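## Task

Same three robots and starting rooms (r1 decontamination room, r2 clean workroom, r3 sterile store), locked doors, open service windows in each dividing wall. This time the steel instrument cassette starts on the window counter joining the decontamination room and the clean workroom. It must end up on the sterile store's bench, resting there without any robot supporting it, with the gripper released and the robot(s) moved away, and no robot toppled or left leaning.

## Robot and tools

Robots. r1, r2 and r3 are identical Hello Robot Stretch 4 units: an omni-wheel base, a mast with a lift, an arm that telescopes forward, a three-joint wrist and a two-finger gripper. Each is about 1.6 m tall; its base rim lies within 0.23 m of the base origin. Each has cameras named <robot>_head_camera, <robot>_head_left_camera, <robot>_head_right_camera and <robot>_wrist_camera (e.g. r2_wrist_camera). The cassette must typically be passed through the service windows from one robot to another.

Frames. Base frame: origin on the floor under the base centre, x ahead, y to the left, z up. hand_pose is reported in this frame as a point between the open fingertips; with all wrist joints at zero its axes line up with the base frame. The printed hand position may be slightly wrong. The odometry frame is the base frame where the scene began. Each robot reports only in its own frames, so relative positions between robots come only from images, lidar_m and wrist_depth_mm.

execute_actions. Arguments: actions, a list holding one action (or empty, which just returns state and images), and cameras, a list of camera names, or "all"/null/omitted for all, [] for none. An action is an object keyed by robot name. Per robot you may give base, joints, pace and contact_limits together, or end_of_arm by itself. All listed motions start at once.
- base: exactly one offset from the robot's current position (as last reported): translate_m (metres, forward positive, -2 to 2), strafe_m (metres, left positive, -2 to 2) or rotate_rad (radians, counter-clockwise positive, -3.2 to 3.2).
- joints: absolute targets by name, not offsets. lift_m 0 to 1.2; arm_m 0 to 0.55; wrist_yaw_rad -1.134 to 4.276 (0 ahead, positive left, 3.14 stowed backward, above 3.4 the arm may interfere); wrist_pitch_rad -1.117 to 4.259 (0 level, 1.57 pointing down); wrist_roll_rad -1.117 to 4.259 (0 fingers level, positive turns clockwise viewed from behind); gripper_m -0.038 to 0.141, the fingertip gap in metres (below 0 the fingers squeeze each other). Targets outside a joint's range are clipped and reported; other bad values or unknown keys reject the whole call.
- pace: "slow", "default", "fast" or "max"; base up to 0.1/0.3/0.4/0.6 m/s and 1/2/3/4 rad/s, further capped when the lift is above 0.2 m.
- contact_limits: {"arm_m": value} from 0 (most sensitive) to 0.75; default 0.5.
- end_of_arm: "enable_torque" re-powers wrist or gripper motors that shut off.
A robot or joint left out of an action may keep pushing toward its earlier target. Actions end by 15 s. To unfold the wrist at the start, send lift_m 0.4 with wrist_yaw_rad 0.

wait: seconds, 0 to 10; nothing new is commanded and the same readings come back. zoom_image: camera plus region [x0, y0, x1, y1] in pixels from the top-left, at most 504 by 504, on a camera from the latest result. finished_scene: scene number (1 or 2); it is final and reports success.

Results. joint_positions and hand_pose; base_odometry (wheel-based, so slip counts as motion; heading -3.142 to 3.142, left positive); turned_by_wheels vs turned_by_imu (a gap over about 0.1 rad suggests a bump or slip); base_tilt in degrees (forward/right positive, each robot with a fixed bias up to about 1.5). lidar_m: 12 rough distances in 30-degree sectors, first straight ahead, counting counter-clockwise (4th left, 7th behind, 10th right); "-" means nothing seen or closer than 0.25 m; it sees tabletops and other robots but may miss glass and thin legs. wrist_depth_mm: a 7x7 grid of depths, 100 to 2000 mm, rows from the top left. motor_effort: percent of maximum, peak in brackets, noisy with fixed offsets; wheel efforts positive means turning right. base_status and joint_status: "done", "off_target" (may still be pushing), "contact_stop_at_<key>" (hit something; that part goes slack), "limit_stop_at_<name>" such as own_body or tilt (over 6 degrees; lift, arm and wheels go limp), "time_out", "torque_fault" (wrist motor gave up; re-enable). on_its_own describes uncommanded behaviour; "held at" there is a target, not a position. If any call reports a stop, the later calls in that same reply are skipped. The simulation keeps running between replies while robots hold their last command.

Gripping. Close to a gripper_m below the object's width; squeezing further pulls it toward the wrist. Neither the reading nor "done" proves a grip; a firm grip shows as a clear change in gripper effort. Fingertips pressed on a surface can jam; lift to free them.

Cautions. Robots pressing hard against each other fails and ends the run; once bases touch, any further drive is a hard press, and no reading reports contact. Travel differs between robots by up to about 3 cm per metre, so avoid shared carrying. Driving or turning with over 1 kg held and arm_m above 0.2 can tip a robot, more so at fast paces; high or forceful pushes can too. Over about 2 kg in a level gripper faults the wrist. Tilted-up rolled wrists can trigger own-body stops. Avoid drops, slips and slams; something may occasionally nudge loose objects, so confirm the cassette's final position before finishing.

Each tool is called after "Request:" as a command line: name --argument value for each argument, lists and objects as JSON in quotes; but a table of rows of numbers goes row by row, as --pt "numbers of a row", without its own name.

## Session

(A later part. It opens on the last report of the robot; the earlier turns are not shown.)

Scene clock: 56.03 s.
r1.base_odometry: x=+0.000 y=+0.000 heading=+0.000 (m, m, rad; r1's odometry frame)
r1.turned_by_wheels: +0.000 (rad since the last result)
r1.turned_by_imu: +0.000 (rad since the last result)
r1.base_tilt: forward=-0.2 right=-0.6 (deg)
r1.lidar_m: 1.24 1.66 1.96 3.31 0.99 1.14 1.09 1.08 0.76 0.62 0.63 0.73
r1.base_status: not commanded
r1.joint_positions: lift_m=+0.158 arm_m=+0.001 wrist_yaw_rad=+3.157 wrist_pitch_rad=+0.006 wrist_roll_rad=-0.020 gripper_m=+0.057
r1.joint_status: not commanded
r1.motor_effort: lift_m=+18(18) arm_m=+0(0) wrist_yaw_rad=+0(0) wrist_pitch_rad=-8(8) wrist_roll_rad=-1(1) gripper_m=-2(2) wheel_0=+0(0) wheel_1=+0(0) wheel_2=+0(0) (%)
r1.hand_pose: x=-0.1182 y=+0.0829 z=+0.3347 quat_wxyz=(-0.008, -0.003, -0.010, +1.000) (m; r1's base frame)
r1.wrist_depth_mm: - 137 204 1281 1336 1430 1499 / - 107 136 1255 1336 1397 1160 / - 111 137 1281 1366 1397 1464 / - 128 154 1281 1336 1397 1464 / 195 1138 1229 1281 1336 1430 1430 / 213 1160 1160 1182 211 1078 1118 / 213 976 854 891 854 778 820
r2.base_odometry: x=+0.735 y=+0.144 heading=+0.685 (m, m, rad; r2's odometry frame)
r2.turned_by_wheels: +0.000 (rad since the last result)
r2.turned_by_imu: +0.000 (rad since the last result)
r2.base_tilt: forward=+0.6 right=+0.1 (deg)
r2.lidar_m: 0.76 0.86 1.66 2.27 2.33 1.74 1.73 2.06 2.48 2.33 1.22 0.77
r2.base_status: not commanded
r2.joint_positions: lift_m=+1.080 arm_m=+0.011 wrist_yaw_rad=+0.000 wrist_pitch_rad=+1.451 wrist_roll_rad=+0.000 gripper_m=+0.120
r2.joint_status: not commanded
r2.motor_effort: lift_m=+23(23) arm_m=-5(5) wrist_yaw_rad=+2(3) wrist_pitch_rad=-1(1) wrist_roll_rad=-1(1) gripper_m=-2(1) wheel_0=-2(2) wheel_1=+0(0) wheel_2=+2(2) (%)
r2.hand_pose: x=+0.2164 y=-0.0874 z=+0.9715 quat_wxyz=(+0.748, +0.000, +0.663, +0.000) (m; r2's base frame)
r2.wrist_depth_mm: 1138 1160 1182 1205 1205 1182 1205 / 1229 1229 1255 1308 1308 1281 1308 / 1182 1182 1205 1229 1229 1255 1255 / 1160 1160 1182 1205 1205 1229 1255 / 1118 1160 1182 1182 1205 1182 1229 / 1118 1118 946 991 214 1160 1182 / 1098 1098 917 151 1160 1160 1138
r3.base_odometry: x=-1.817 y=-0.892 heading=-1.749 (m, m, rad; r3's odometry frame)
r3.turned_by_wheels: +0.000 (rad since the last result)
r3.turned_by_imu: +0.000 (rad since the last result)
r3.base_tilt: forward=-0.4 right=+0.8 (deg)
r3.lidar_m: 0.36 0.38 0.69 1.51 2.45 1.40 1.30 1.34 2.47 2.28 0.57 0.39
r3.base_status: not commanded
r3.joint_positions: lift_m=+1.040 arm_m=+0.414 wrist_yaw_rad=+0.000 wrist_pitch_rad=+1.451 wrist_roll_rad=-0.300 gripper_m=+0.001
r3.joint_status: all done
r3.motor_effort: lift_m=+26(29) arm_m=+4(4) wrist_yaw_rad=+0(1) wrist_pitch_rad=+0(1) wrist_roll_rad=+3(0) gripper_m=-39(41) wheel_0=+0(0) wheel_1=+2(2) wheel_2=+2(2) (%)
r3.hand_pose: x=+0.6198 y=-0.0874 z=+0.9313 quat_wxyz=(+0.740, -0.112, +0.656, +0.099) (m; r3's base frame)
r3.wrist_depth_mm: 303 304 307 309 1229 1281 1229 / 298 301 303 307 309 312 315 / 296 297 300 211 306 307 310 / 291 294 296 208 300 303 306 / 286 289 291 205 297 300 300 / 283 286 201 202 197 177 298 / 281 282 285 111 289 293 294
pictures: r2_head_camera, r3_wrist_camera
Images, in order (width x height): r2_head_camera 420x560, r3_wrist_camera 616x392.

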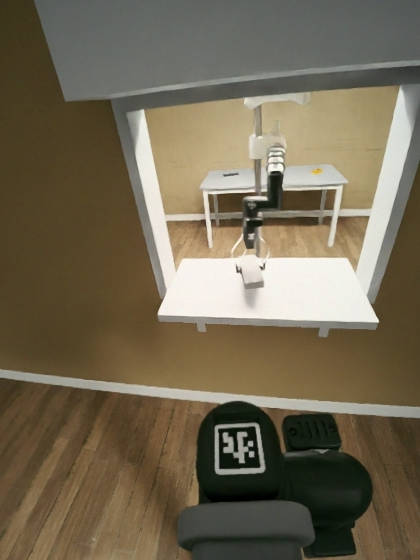

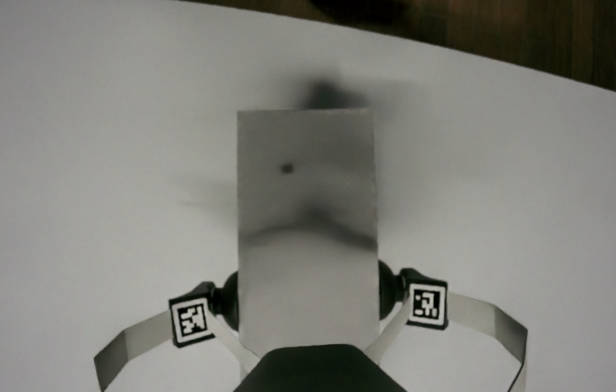

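Request:
execute_actions --actions '[{"r3":{"base":{"translate_m":-0.85},"joints":{"arm_m":0.05,"wrist_roll_rad":0}}}]' --cameras '[]'

Request:
execute_actions --actions '[{"r3":{"base":{"rotate_rad":3.14},"pace":"slow"}}]' --cameras '[]'

Request:
execute_actions --actions '[{"r3":{"joints":{"arm_m":0.5,"lift_m":0.96}}}]' --cameras '["r3_wrist_camera","r3_head_camera"]'

Scene clock: 60.60 s.
r1.base_odometry: x=+0.000 y=+0.000 heading=+0.000 (m, m, rad; r1's odometry frame)
r1.turned_by_wheels: +0.000 (rad since the last result)
r1.turned_by_imu: -0.002 (rad since the last result)
r1.base_tilt: forward=-0.1 right=-0.6 (deg)
r1.lidar_m: 1.22 1.68 1.97 3.34 0.97 1.16 1.07 1.08 0.74 0.63 0.61 0.72
r1.base_status: not commanded
r1.joint_positions: lift_m=+0.158 arm_m=+0.001 wrist_yaw_rad=+3.157 wrist_pitch_rad=+0.006 wrist_roll_rad=-0.020 gripper_m=+0.057
r1.joint_status: not commanded
r1.motor_effort: lift_m=+18(18) arm_m=+0(0) wrist_yaw_rad=+0(0) wrist_pitch_rad=-6(7) wrist_roll_rad=+0(1) gripper_m=+0(0) wheel_0=+0(0) wheel_1=+0(0) wheel_2=+0(0) (%)
r1.hand_pose: x=-0.1182 y=+0.0829 z=+0.3347 quat_wxyz=(-0.008, -0.003, -0.010, +1.000) (m; r1's base frame)
r1.wrist_depth_mm: - 137 204 1255 1366 1430 1464 / - 107 137 1281 1336 1397 1160 / - 111 137 1281 1308 1430 1499 / - 128 154 1281 1336 1430 1499 / 196 1160 1205 1229 1308 1397 1430 / 212 1182 1182 1229 211 1060 1098 / 213 976 866 904 854 778 820
r2.base_odometry: x=+0.735 y=+0.144 heading=+0.685 (m, m, rad; r2's odometry frame)
r2.turned_by_wheels: +0.000 (rad since the last result)
r2.turned_by_imu: +0.002 (rad since the last result)
r2.base_tilt: forward=+0.6 right=+0.0 (deg)
r2.lidar_m: 0.77 0.87 1.66 2.27 2.32 1.74 1.74 2.09 2.48 2.35 1.21 0.76
r2.base_status: not commanded
r2.joint_positions: lift_m=+1.080 arm_m=+0.011 wrist_yaw_rad=+0.000 wrist_pitch_rad=+1.451 wrist_roll_rad=+0.000 gripper_m=+0.120
r2.joint_status: not commanded
r2.motor_effort: lift_m=+23(23) arm_m=-6(5) wrist_yaw_rad=+2(2) wrist_pitch_rad=-2(2) wrist_roll_rad=-1(0) gripper_m=-3(0) wheel_0=-1(2) wheel_1=+0(0) wheel_2=+2(2) (%)
r2.hand_pose: x=+0.2164 y=-0.0874 z=+0.9715 quat_wxyz=(+0.748, +0.000, +0.663, +0.000) (m; r2's base frame)
r2.wrist_depth_mm: 1160 1160 1182 1205 1182 1205 1229 / 1205 1255 1229 1255 1281 1308 1308 / 1182 1205 1205 1229 1255 1205 1281 / 1160 1160 1182 1229 1229 1205 1205 / 1118 1138 1160 1182 1160 1205 1205 / 1118 1138 946 931 214 1182 1205 / 1060 1098 904 151 1138 1138 1160
r3.base_odometry: x=-1.666 y=-0.055 heading=-1.749 (m, m, rad; r3's odometry frame)
r3.turned_by_wheels: +0.000 (rad since the last result)
r3.turned_by_imu: -0.001 (rad since the last result)
r3.base_tilt: forward=-0.3 right=+0.8 (deg)
r3.lidar_m: 1.20 1.25 1.82 2.35 0.72 0.48 0.45 0.51 0.63 2.37 2.05 0.34
r3.base_status: done
r3.joint_positions: lift_m=+1.040 arm_m=+0.051 wrist_yaw_rad=+0.000 wrist_pitch_rad=+1.451 wrist_roll_rad=+0.000 gripper_m=+0.001
r3.joint_status: all done
r3.motor_effort: lift_m=+26(26) arm_m=-4(4) wrist_yaw_rad=-1(1) wrist_pitch_rad=+0(1) wrist_roll_rad=+2(6) gripper_m=-40(40) wheel_0=-1(6) wheel_1=-1(8) wheel_2=-1(10) (%)
r3.hand_pose: x=+0.2561 y=-0.0874 z=+0.9313 quat_wxyz=(+0.748, +0.000, +0.663, +0.000) (m; r3's base frame)
r3.wrist_depth_mm: 1229 1229 1229 1255 1229 1229 1255 / 1205 1229 1229 1229 1205 1229 1229 / 1160 1205 1182 211 1205 1205 1205 / 1182 1182 1160 208 1182 1182 1205 / 1182 1160 1160 204 1182 1182 1205 / 1160 1160 201 202 196 177 1138 / 1160 1138 917 111 1160 1138 1160
pictures: none
No camera images: the call's "cameras" was empty. Leave "cameras" out to get every camera's image.

Scene clock: 65.03 s.
r1.base_odometry: x=+0.000 y=+0.000 heading=+0.000 (m, m, rad; r1's odometry frame)
r1.turned_by_wheels: +0.000 (rad since the last result)
r1.turned_by_imu: -0.002 (rad since the last result)
r1.base_tilt: forward=-0.2 right=-0.5 (deg)
r1.lidar_m: 1.26 1.67 1.94 3.36 0.98 1.13 1.09 1.09 0.72 0.62 0.62 0.73
r1.base_status: not commanded
r1.joint_positions: lift_m=+0.158 arm_m=+0.001 wrist_yaw_rad=+3.157 wrist_pitch_rad=+0.006 wrist_roll_rad=-0.020 gripper_m=+0.057
r1.joint_status: not commanded
r1.motor_effort: lift_m=+18(19) arm_m=+0(0) wrist_yaw_rad=+0(0) wrist_pitch_rad=-7(7) wrist_roll_rad=+0(0) gripper_m=-2(2) wheel_0=+0(0) wheel_1=+0(0) wheel_2=+0(0) (%)
r1.hand_pose: x=-0.1182 y=+0.0829 z=+0.3347 quat_wxyz=(-0.008, -0.003, -0.010, +1.000) (m; r1's base frame)
r1.wrist_depth_mm: - 138 204 1229 1366 1397 1499 / - 107 137 1308 1366 1397 1160 / - 111 137 1281 1336 1430 1464 / - 128 155 1281 1336 1430 1430 / 195 1182 1229 1281 1336 1397 1430 / 213 1160 1182 1205 211 1078 1118 / 213 976 842 891 842 778 820
r2.base_odometry: x=+0.735 y=+0.144 heading=+0.685 (m, m, rad; r2's odometry frame)
r2.turned_by_wheels: +0.000 (rad since the last result)
r2.turned_by_imu: +0.002 (rad since the last result)
r2.base_tilt: forward=+0.6 right=+0.0 (deg)
r2.lidar_m: 0.76 0.85 1.67 2.27 2.35 1.75 1.73 2.09 2.48 2.33 1.19 0.76
r2.base_status: not commanded
r2.joint_positions: lift_m=+1.080 arm_m=+0.011 wrist_yaw_rad=+0.000 wrist_pitch_rad=+1.451 wrist_roll_rad=+0.000 gripper_m=+0.120
r2.joint_status: not commanded
r2.motor_effort: lift_m=+23(23) arm_m=-5(5) wrist_yaw_rad=+3(2) wrist_pitch_rad=-3(1) wrist_roll_rad=-1(1) gripper_m=-3(1) wheel_0=-2(1) wheel_1=+0(0) wheel_2=+2(2) (%)
r2.hand_pose: x=+0.2164 y=-0.0874 z=+0.9715 quat_wxyz=(+0.748, +0.000, +0.663, +0.000) (m; r2's base frame)
r2.wrist_depth_mm: 1160 1160 1160 1205 1205 1182 1205 / 1205 1229 1229 1229 1308 1308 1308 / 1182 1160 1205 1205 1255 1255 1281 / 1182 1160 1160 1205 1182 1255 1229 / 1138 1160 1160 1138 1205 1205 1205 / 1118 1118 931 960 215 1205 1205 / 1060 1078 931 151 1160 1138 1160
r3.base_odometry: x=-1.666 y=-0.055 heading=+1.390 (m, m, rad; r3's odometry frame)
r3.turned_by_wheels: +3.139 (rad since the last result)
r3.turned_by_imu: +3.150 (rad since the last result)
r3.base_tilt: forward=-0.2 right=+0.8 (deg)
r3.lidar_m: 0.45 0.48 0.64 2.39 2.06 1.29 1.21 1.25 1.80 2.34 0.69 0.35
r3.base_status: done
r3.joint_positions: lift_m=+1.040 arm_m=+0.051 wrist_yaw_rad=+0.000 wrist_pitch_rad=+1.451 wrist_roll_rad=+0.000 gripper_m=+0.001
r3.joint_status: not commanded
r3.motor_effort: lift_m=+26(26) arm_m=-4(4) wrist_yaw_rad=-1(1) wrist_pitch_rad=+0(1) wrist_roll_rad=+1(1) gripper_m=-39(40) wheel_0=-2(7) wheel_1=-3(8) wheel_2=-2(6) (%)
r3.hand_pose: x=+0.2562 y=-0.0874 z=+0.9314 quat_wxyz=(+0.748, +0.000, +0.663, +0.000) (m; r3's base frame)
r3.wrist_depth_mm: 418 418 418 418 421 424 424 / 415 415 1229 1205 1205 1205 842 / 1205 1182 1205 211 1205 1205 1205 / 1182 1182 1182 208 1205 1182 1205 / 1160 1160 1160 206 1160 1182 1182 / 1160 1138 201 202 197 177 1160 / 1160 1138 931 111 1138 1160 1138
pictures: none
No camera images: the call's "cameras" was empty. Leave "cameras" out to get every camera's image.

Scene clock: 67.43 s.
r1.base_odometry: x=+0.000 y=+0.000 heading=+0.000 (m, m, rad; r1's odometry frame)
r1.turned_by_wheels: +0.000 (rad since the last result)
r1.turned_by_imu: -0.001 (rad since the last result)
r1.base_tilt: forward=-0.2 right=-0.5 (deg)
r1.lidar_m: 1.25 1.68 1.94 3.32 0.97 1.14 1.07 1.08 0.73 0.62 0.61 0.72
r1.base_status: not commanded
r1.joint_positions: lift_m=+0.158 arm_m=+0.001 wrist_yaw_rad=+3.157 wrist_pitch_rad=+0.006 wrist_roll_rad=-0.020 gripper_m=+0.057
r1.joint_status: not commanded
r1.motor_effort: lift_m=+18(18) arm_m=+0(0) wrist_yaw_rad=+0(0) wrist_pitch_rad=-7(6) wrist_roll_rad=-1(1) gripper_m=+0(2) wheel_0=+0(0) wheel_1=+0(0) wheel_2=+0(0) (%)
r1.hand_pose: x=-0.1182 y=+0.0829 z=+0.3347 quat_wxyz=(-0.008, -0.003, -0.010, +1.000) (m; r1's base frame)
r1.wrist_depth_mm: - 137 205 1255 1336 1397 1499 / - 107 137 1308 1336 1430 1160 / - 111 137 1281 1308 1430 1464 / - 127 154 1255 1366 1397 1464 / 195 1182 1229 1281 1336 1430 1464 / 212 1138 1182 1205 211 1098 1098 / 213 976 854 904 854 778 831
r2.base_odometry: x=+0.735 y=+0.144 heading=+0.685 (m, m, rad; r2's odometry frame)
r2.turned_by_wheels: +0.000 (rad since the last result)
r2.turned_by_imu: +0.001 (rad since the last result)
r2.base_tilt: forward=+0.5 right=+0.1 (deg)
r2.lidar_m: 0.76 0.85 1.68 2.27 2.34 1.75 1.75 2.08 2.50 2.34 1.19 0.75
r2.base_status: not commanded
r2.joint_positions: lift_m=+1.080 arm_m=+0.011 wrist_yaw_rad=+0.000 wrist_pitch_rad=+1.451 wrist_roll_rad=+0.000 gripper_m=+0.120
r2.joint_status: not commanded
r2.motor_effort: lift_m=+23(23) arm_m=-5(6) wrist_yaw_rad=+2(2) wrist_pitch_rad=-2(2) wrist_roll_rad=-1(1) gripper_m=+2(1) wheel_0=-1(1) wheel_1=+0(0) wheel_2=+2(2) (%)
r2.hand_pose: x=+0.2164 y=-0.0874 z=+0.9715 quat_wxyz=(+0.748, +0.000, +0.663, +0.000) (m; r2's base frame)
r2.wrist_depth_mm: 1160 1182 1205 1182 1229 1182 1229 / 1205 1255 1229 1255 1281 1308 1336 / 1205 1205 1205 1255 1281 1281 1255 / 1160 1160 1182 1229 1255 1229 1255 / 1138 1138 1160 1205 1182 1205 1255 / 1118 1118 946 946 215 1160 1182 / 1060 1118 904 151 1138 1138 1160
r3.base_odometry: x=-1.666 y=-0.055 heading=+1.390 (m, m, rad; r3's odometry frame)
r3.turned_by_wheels: +0.000 (rad since the last result)
r3.turned_by_imu: -0.001 (rad since the last result)
r3.base_tilt: forward=-0.2 right=+0.8 (deg)
r3.lidar_m: 0.45 0.48 0.62 2.40 2.05 1.31 1.22 1.25 1.82 2.34 0.68 0.48
r3.base_status: not commanded
r3.joint_positions: lift_m=+0.960 arm_m=+0.499 wrist_yaw_rad=+0.000 wrist_pitch_rad=+1.450 wrist_roll_rad=+0.000 gripper_m=+0.001
r3.joint_status: all done
r3.motor_effort: lift_m=+18(29) arm_m=+4(5) wrist_yaw_rad=-1(1) wrist_pitch_rad=+2(1) wrist_roll_rad=+2(1) gripper_m=-41(40) wheel_0=-2(2) wheel_1=-4(4) wheel_2=-2(2) (%)
r3.hand_pose: x=+0.7048 y=-0.0874 z=+0.8521 quat_wxyz=(+0.748, +0.000, +0.663, +0.000) (m; r3's base frame)
r3.wrist_depth_mm: 332 332 334 334 336 336 336 / 327 329 329 329 330 330 330 / 324 322 324 211 324 325 327 / 320 320 319 208 320 322 322 / 315 314 317 205 317 319 317 / 310 310 200 202 197 176 314 / 307 307 306 111 309 309 312
pictures: r3_head_camera, r3_wrist_camera
Images, in order (width x height): r3_head_camera 420x560, r3_wrist_camera 616x392.

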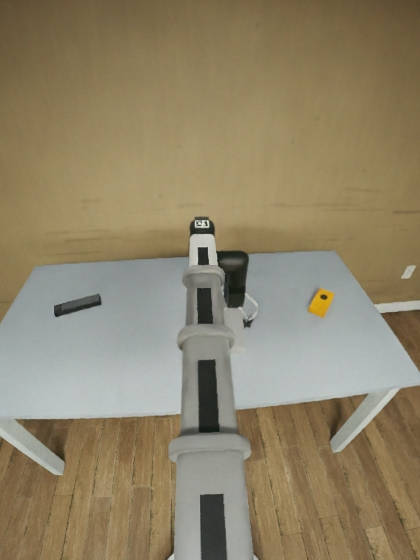

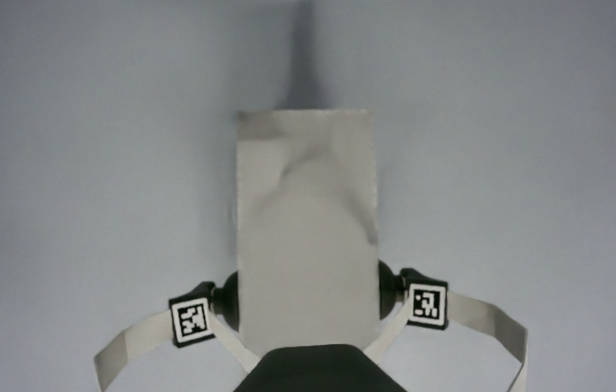

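Request:
execute_actions --actions '[{"r3":{"joints":{"lift_m":0.897},"pace":"slow"}}]' --cameras '[]'

Request:
execute_actions --actions '[{"r3":{"joints":{"gripper_m":0.12}}}]' --cameras '[]'

Request:
execute_actions --actions '[{"r3":{"joints":{"lift_m":0.99}}}]' --cameras '[]'

Request:
execute_actions --actions '[{"r3":{"base":{"translate_m":-0.2},"joints":{"arm_m":0.01}}}]' --cameras '["r3_head_left_camera"]'

Scene clock: 69.17 s.
r1.base_odometry: x=+0.000 y=+0.000 heading=+0.000 (m, m, rad; r1's odometry frame)
r1.turned_by_wheels: +0.000 (rad since the last result)
r1.turned_by_imu: -0.001 (rad since the last result)
r1.base_tilt: forward=-0.1 right=-0.6 (deg)
r1.lidar_m: 1.22 1.67 1.95 3.31 1.00 1.15 1.09 1.07 0.76 0.61 0.62 0.72
r1.base_status: not commanded
r1.joint_positions: lift_m=+0.158 arm_m=+0.001 wrist_yaw_rad=+3.157 wrist_pitch_rad=+0.006 wrist_roll_rad=-0.020 gripper_m=+0.057
r1.joint_status: not commanded
r1.motor_effort: lift_m=+18(18) arm_m=+0(0) wrist_yaw_rad=+0(0) wrist_pitch_rad=-7(7) wrist_roll_rad=+0(0) gripper_m=-2(1) wheel_0=+0(0) wheel_1=+0(0) wheel_2=+0(1) (%)
r1.hand_pose: x=-0.1182 y=+0.0829 z=+0.3347 quat_wxyz=(-0.008, -0.003, -0.010, +1.000) (m; r1's base frame)
r1.wrist_depth_mm: - 137 204 1281 1281 1430 1430 / - 107 137 1255 1336 1430 1160 / - 111 137 1308 1366 1397 1499 / - 128 154 1281 1366 1397 1464 / 195 1138 1255 1281 1336 1397 1464 / 213 1182 1160 1205 211 1078 1118 / 213 976 854 904 854 778 820
r2.base_odometry: x=+0.735 y=+0.144 heading=+0.685 (m, m, rad; r2's odometry frame)
r2.turned_by_wheels: +0.000 (rad since the last result)
r2.turned_by_imu: +0.001 (rad since the last result)
r2.base_tilt: forward=+0.6 right=+0.0 (deg)
r2.lidar_m: 0.76 0.86 1.65 2.25 2.35 1.74 1.74 2.07 2.50 2.33 1.20 0.76
r2.base_status: not commanded
r2.joint_positions: lift_m=+1.080 arm_m=+0.011 wrist_yaw_rad=+0.000 wrist_pitch_rad=+1.451 wrist_roll_rad=+0.000 gripper_m=+0.120
r2.joint_status: not commanded
r2.motor_effort: lift_m=+23(23) arm_m=-5(5) wrist_yaw_rad=+2(2) wrist_pitch_rad=+0(2) wrist_roll_rad=-1(1) gripper_m=-2(3) wheel_0=-1(2) wheel_1=+0(0) wheel_2=+2(2) (%)
r2.hand_pose: x=+0.2164 y=-0.0874 z=+0.9715 quat_wxyz=(+0.748, +0.000, +0.663, +0.000) (m; r2's base frame)
r2.wrist_depth_mm: 1160 1160 1160 1182 1205 1205 1205 / 1205 1205 1255 1255 1308 1336 1308 / 1182 1229 1255 1205 1255 1255 1281 / 1160 1182 1182 1205 1229 1255 1229 / 1138 1138 1160 1182 1205 1205 1229 / 1098 1138 960 976 215 1160 1205 / 1078 1098 917 151 1138 1138 1160
r3.base_odometry: x=-1.666 y=-0.055 heading=+1.390 (m, m, rad; r3's odometry frame)
r3.turned_by_wheels: +0.000 (rad since the last result)
r3.turned_by_imu: +0.000 (rad since the last result)
r3.base_tilt: forward=-0.2 right=+0.7 (deg)
r3.lidar_m: 0.45 0.48 0.63 2.40 2.06 1.31 1.20 1.27 1.84 2.33 0.68 0.47
r3.base_status: not commanded
r3.joint_positions: lift_m=+0.897 arm_m=+0.499 wrist_yaw_rad=+0.000 wrist_pitch_rad=+1.450 wrist_roll_rad=+0.000 gripper_m=+0.001
r3.joint_status: all done
r3.motor_effort: lift_m=+17(16) arm_m=+4(4) wrist_yaw_rad=-1(0) wrist_pitch_rad=+1(0) wrist_roll_rad=+1(1) gripper_m=-41(40) wheel_0=-2(2) wheel_1=-4(3) wheel_2=-2(2) (%)
r3.hand_pose: x=+0.7048 y=-0.0874 z=+0.7891 quat_wxyz=(+0.748, +0.000, +0.663, +0.000) (m; r3's base frame)
r3.wrist_depth_mm: 266 266 268 267 268 268 268 / 263 263 264 264 265 265 265 / 259 259 259 211 262 262 262 / 255 256 256 208 257 259 258 / 253 254 253 205 254 254 255 / 250 250 200 202 196 177 252 / 247 245 246 111 249 248 -
pictures: none
No camera images: the call's "cameras" was empty. Leave "cameras" out to get every camera's image.

Scene clock: 71.23 s.
r1.base_odometry: x=+0.000 y=+0.000 heading=+0.000 (m, m, rad; r1's odometry frame)
r1.turned_by_wheels: +0.000 (rad since the last result)
r1.turned_by_imu: -0.001 (rad since the last result)
r1.base_tilt: forward=-0.1 right=-0.5 (deg)
r1.lidar_m: 1.24 1.70 1.94 3.32 0.99 1.15 1.09 1.08 0.75 0.61 0.61 0.72
r1.base_status: not commanded
r1.joint_positions: lift_m=+0.158 arm_m=+0.001 wrist_yaw_rad=+3.157 wrist_pitch_rad=+0.006 wrist_roll_rad=-0.020 gripper_m=+0.057
r1.joint_status: not commanded
r1.motor_effort: lift_m=+18(18) arm_m=+0(0) wrist_yaw_rad=+0(0) wrist_pitch_rad=-6(8) wrist_roll_rad=-1(1) gripper_m=-3(4) wheel_0=+0(0) wheel_1=+0(0) wheel_2=+0(0) (%)
r1.hand_pose: x=-0.1182 y=+0.0829 z=+0.3347 quat_wxyz=(-0.008, -0.003, -0.010, +1.000) (m; r1's base frame)
r1.wrist_depth_mm: - 137 206 1255 1366 1430 1430 / - 107 137 1281 1336 1430 1160 / - 111 137 1255 1336 1430 1430 / - 128 154 1281 1366 1397 1464 / 195 1160 1255 1281 1336 1464 1430 / 213 1160 1182 1229 211 1060 1118 / 213 991 854 904 854 778 831
r2.base_odometry: x=+0.735 y=+0.144 heading=+0.685 (m, m, rad; r2's odometry frame)
r2.turned_by_wheels: +0.000 (rad since the last result)
r2.turned_by_imu: +0.001 (rad since the last result)
r2.base_tilt: forward=+0.6 right=+0.1 (deg)
r2.lidar_m: 0.76 0.87 1.68 2.26 2.34 1.74 1.75 2.10 2.49 2.32 1.21 0.76
r2.base_status: not commanded
r2.joint_positions: lift_m=+1.080 arm_m=+0.011 wrist_yaw_rad=+0.000 wrist_pitch_rad=+1.451 wrist_roll_rad=+0.000 gripper_m=+0.120
r2.joint_status: not commanded
r2.motor_effort: lift_m=+23(23) arm_m=-5(5) wrist_yaw_rad=+2(2) wrist_pitch_rad=-2(2) wrist_roll_rad=+1(2) gripper_m=-3(2) wheel_0=-1(2) wheel_1=+0(0) wheel_2=+2(2) (%)
r2.hand_pose: x=+0.2164 y=-0.0874 z=+0.9715 quat_wxyz=(+0.748, +0.000, +0.663, +0.000) (m; r2's base frame)
r2.wrist_depth_mm: 1160 1160 1160 1205 1205 1229 1205 / 1205 1255 1255 1255 1255 1281 1281 / 1182 1160 1205 1229 1255 1255 1281 / 1160 1182 1182 1205 1205 1229 1229 / 1118 1118 1182 1205 1182 1182 1229 / 1098 1138 960 946 215 1182 1160 / 1098 1078 917 152 1118 1160 1182
r3.base_odometry: x=-1.666 y=-0.055 heading=+1.390 (m, m, rad; r3's odometry frame)
r3.turned_by_wheels: +0.000 (rad since the last result)
r3.turned_by_imu: +0.000 (rad since the last result)
r3.base_tilt: forward=-0.3 right=+0.8 (deg)
r3.lidar_m: 0.45 0.46 0.63 2.40 2.06 1.29 1.21 1.24 1.83 2.33 0.68 0.47
r3.base_status: not commanded
r3.joint_positions: lift_m=+0.897 arm_m=+0.499 wrist_yaw_rad=+0.000 wrist_pitch_rad=+1.451 wrist_roll_rad=+0.000 gripper_m=+0.120
r3.joint_status: all done
r3.motor_effort: lift_m=+17(17) arm_m=+4(4) wrist_yaw_rad=+0(1) wrist_pitch_rad=+0(1) wrist_roll_rad=+1(0) gripper_m=+0(39) wheel_0=-2(2) wheel_1=-4(3) wheel_2=-2(2) (%)
r3.hand_pose: x=+0.7047 y=-0.0874 z=+0.7891 quat_wxyz=(+0.748, +0.000, +0.663, +0.000) (m; r3's base frame)
r3.wrist_depth_mm: 265 267 267 267 268 270 270 / 264 264 265 265 265 266 267 / 260 260 259 229 263 263 264 / 257 256 257 226 257 259 260 / 254 254 254 224 255 255 256 / 250 251 217 221 221 252 252 / 247 247 248 111 249 249 -
pictures: none
No camera images: the call's "cameras" was empty. Leave "cameras" out to get every camera's image.

Scene clock: 72.63 s.
r1.base_odometry: x=+0.000 y=+0.000 heading=+0.000 (m, m, rad; r1's odometry frame)
r1.turned_by_wheels: +0.000 (rad since the last result)
r1.turned_by_imu: -0.001 (rad since the last result)
r1.base_tilt: forward=-0.2 right=-0.6 (deg)
r1.lidar_m: 1.24 1.68 1.94 3.34 0.99 1.14 1.07 1.06 0.75 0.61 0.62 0.73
r1.base_status: not commanded
r1.joint_positions: lift_m=+0.158 arm_m=+0.001 wrist_yaw_rad=+3.157 wrist_pitch_rad=+0.006 wrist_roll_rad=-0.020 gripper_m=+0.057
r1.joint_status: not commanded
r1.motor_effort: lift_m=+18(18) arm_m=+0(0) wrist_yaw_rad=+0(0) wrist_pitch_rad=-8(7) wrist_roll_rad=-1(1) gripper_m=+3(0) wheel_0=+0(0) wheel_1=+0(0) wheel_2=+0(0) (%)
r1.hand_pose: x=-0.1182 y=+0.0829 z=+0.3347 quat_wxyz=(-0.008, -0.003, -0.010, +1.000) (m; r1's base frame)
r1.wrist_depth_mm: - 137 205 1255 1308 1397 1464 / - 107 137 1281 1336 1397 1160 / - 111 137 1308 1336 1430 1464 / - 128 155 1281 1336 1430 1464 / 195 1138 1229 1281 1336 1397 1397 / 212 1160 1182 1205 211 1078 1118 / 213 960 854 904 854 788 820
r2.base_odometry: x=+0.735 y=+0.144 heading=+0.685 (m, m, rad; r2's odometry frame)
r2.turned_by_wheels: +0.000 (rad since the last result)
r2.turned_by_imu: +0.001 (rad since the last result)
r2.base_tilt: forward=+0.6 right=+0.1 (deg)
r2.lidar_m: 0.75 0.83 1.68 2.28 2.32 1.73 1.72 2.07 2.50 2.33 1.20 0.77
r2.base_status: not commanded
r2.joint_positions: lift_m=+1.080 arm_m=+0.011 wrist_yaw_rad=+0.000 wrist_pitch_rad=+1.451 wrist_roll_rad=+0.000 gripper_m=+0.120
r2.joint_status: not commanded
r2.motor_effort: lift_m=+23(23) arm_m=-6(5) wrist_yaw_rad=+2(2) wrist_pitch_rad=-1(2) wrist_roll_rad=+0(1) gripper_m=-1(0) wheel_0=-1(2) wheel_1=+0(1) wheel_2=+2(2) (%)
r2.hand_pose: x=+0.2164 y=-0.0874 z=+0.9715 quat_wxyz=(+0.748, +0.000, +0.663, +0.000) (m; r2's base frame)
r2.wrist_depth_mm: 1160 1160 1182 1182 1205 1205 1205 / 1182 1229 1255 1255 1281 1255 1281 / 1182 1182 1205 1205 1255 1281 1281 / 1160 1160 1205 1205 1229 1255 1229 / 1138 1138 1138 1205 1205 1205 1229 / 1098 1160 946 946 216 1205 1182 / 1098 1098 891 151 1138 1182 1160
r3.base_odometry: x=-1.666 y=-0.055 heading=+1.390 (m, m, rad; r3's odometry frame)
r3.turned_by_wheels: +0.000 (rad since the last result)
r3.turned_by_imu: +0.000 (rad since the last result)
r3.base_tilt: forward=-0.3 right=+0.7 (deg)
r3.lidar_m: 0.45 0.47 0.62 2.38 2.05 1.30 1.22 1.26 1.81 2.34 0.69 0.48
r3.base_status: not commanded
r3.joint_positions: lift_m=+0.990 arm_m=+0.499 wrist_yaw_rad=+0.000 wrist_pitch_rad=+1.451 wrist_roll_rad=+0.000 gripper_m=+0.120
r3.joint_status: all done
r3.motor_effort: lift_m=+25(26) arm_m=+4(4) wrist_yaw_rad=+0(0) wrist_pitch_rad=+1(0) wrist_roll_rad=+2(4) gripper_m=-2(1) wheel_0=-2(2) wheel_1=-3(4) wheel_2=-2(2) (%)
r3.hand_pose: x=+0.7047 y=-0.0874 z=+0.8814 quat_wxyz=(+0.748, +0.000, +0.663, +0.000) (m; r3's base frame)
r3.wrist_depth_mm: 362 364 366 368 366 366 368 / 359 362 359 362 362 362 364 / 355 355 355 355 355 359 357 / 351 349 351 319 351 355 355 / 343 345 347 315 347 349 349 / 340 343 218 312 342 342 345 / 338 336 338 111 340 338 340
pictures: none
No camera images: the call's "cameras" was empty. Leave "cameras" out to get every camera's image.

Scene clock: 75.13 s.
r1.base_odometry: x=+0.000 y=+0.000 heading=+0.000 (m, m, rad; r1's odometry frame)
r1.turned_by_wheels: +0.000 (rad since the last result)
r1.turned_by_imu: -0.001 (rad since the last result)
r1.base_tilt: forward=-0.1 right=-0.6 (deg)
r1.lidar_m: 1.24 1.67 1.96 3.33 0.94 1.12 1.08 1.08 0.76 0.63 0.58 0.74
r1.base_status: not commanded
r1.joint_positions: lift_m=+0.158 arm_m=+0.001 wrist_yaw_rad=+3.157 wrist_pitch_rad=+0.006 wrist_roll_rad=-0.020 gripper_m=+0.057
r1.joint_status: not commanded
r1.motor_effort: lift_m=+18(18) arm_m=+0(0) wrist_yaw_rad=+0(1) wrist_pitch_rad=-7(8) wrist_roll_rad=-1(1) gripper_m=+2(2) wheel_0=+0(0) wheel_1=+0(0) wheel_2=+0(0) (%)
r1.hand_pose: x=-0.1182 y=+0.0829 z=+0.3347 quat_wxyz=(-0.008, -0.003, -0.010, +1.000) (m; r1's base frame)
r1.wrist_depth_mm: - 137 205 1281 1336 1397 1464 / - 107 137 1281 1336 1430 1160 / - 111 137 1255 1366 1430 1464 / - 128 154 1255 1336 1397 1464 / 195 1182 1205 1281 1308 1430 1430 / 213 1160 1182 1205 211 1078 1118 / 212 976 842 891 842 778 820
r2.base_odometry: x=+0.735 y=+0.144 heading=+0.685 (m, m, rad; r2's odometry frame)
r2.turned_by_wheels: +0.000 (rad since the last result)
r2.turned_by_imu: +0.001 (rad since the last result)
r2.base_tilt: forward=+0.5 right=+0.1 (deg)
r2.lidar_m: 0.77 0.84 1.69 2.26 2.35 1.73 1.73 2.09 2.48 2.33 1.19 0.75
r2.base_status: not commanded
r2.joint_positions: lift_m=+1.080 arm_m=+0.011 wrist_yaw_rad=+0.000 wrist_pitch_rad=+1.451 wrist_roll_rad=+0.000 gripper_m=+0.120
r2.joint_status: not commanded
r2.motor_effort: lift_m=+23(23) arm_m=-5(5) wrist_yaw_rad=+2(3) wrist_pitch_rad=-3(2) wrist_roll_rad=+0(1) gripper_m=-4(2) wheel_0=-2(2) wheel_1=+0(0) wheel_2=+2(2) (%)
r2.hand_pose: x=+0.2164 y=-0.0874 z=+0.9715 quat_wxyz=(+0.748, +0.000, +0.663, +0.000) (m; r2's base frame)
r2.wrist_depth_mm: 1160 1182 1182 1182 1182 1205 1182 / 1205 1229 1229 1255 1281 1308 1308 / 1205 1205 1205 1229 1229 1281 1255 / 1160 1182 1182 1205 1205 1205 1255 / 1138 1138 1118 1182 1205 1205 1182 / 1138 1118 931 946 214 1182 1160 / 1098 1098 917 151 1118 1138 1182
r3.base_odometry: x=-1.702 y=-0.252 heading=+1.390 (m, m, rad; r3's odometry frame)
r3.turned_by_wheels: +0.000 (rad since the last result)
r3.turned_by_imu: -0.001 (rad since the last result)
r3.base_tilt: forward=-0.3 right=+0.8 (deg)
r3.lidar_m: 0.64 0.67 0.91 2.38 1.77 1.09 1.02 1.04 1.60 2.35 0.97 0.68
r3.base_status: done
r3.joint_positions: lift_m=+0.990 arm_m=+0.011 wrist_yaw_rad=+0.000 wrist_pitch_rad=+1.451 wrist_roll_rad=+0.000 gripper_m=+0.120
r3.joint_status: all done
r3.motor_effort: lift_m=+25(25) arm_m=-4(4) wrist_yaw_rad=+1(1) wrist_pitch_rad=-1(0) wrist_roll_rad=+0(1) gripper_m=-1(1) wheel_0=-2(5) wheel_1=-3(8) wheel_2=-1(12) (%)
r3.hand_pose: x=+0.2163 y=-0.0874 z=+0.8814 quat_wxyz=(+0.748, +0.000, +0.663, +0.000) (m; r3's base frame)
r3.wrist_depth_mm: 1182 1182 1182 1182 1182 1205 1205 / 1182 1160 1160 1160 1182 1182 1160 / 1138 1138 1160 1138 1160 1182 1138 / 1138 1118 1138 1138 1138 1160 1138 / 1098 1118 1118 1118 1118 1118 1118 / 1118 1098 217 891 1098 1098 1118 / 1078 1078 878 111 1078 1098 1098
pictures: r3_head_left_camera
Images, in order (width x height): r3_head_left_camera 420x672.

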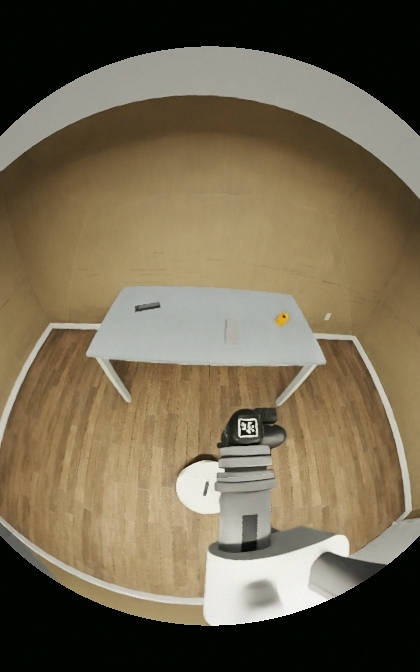

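Request:
finished_scene --scene 2

The scene is finished: the task was done.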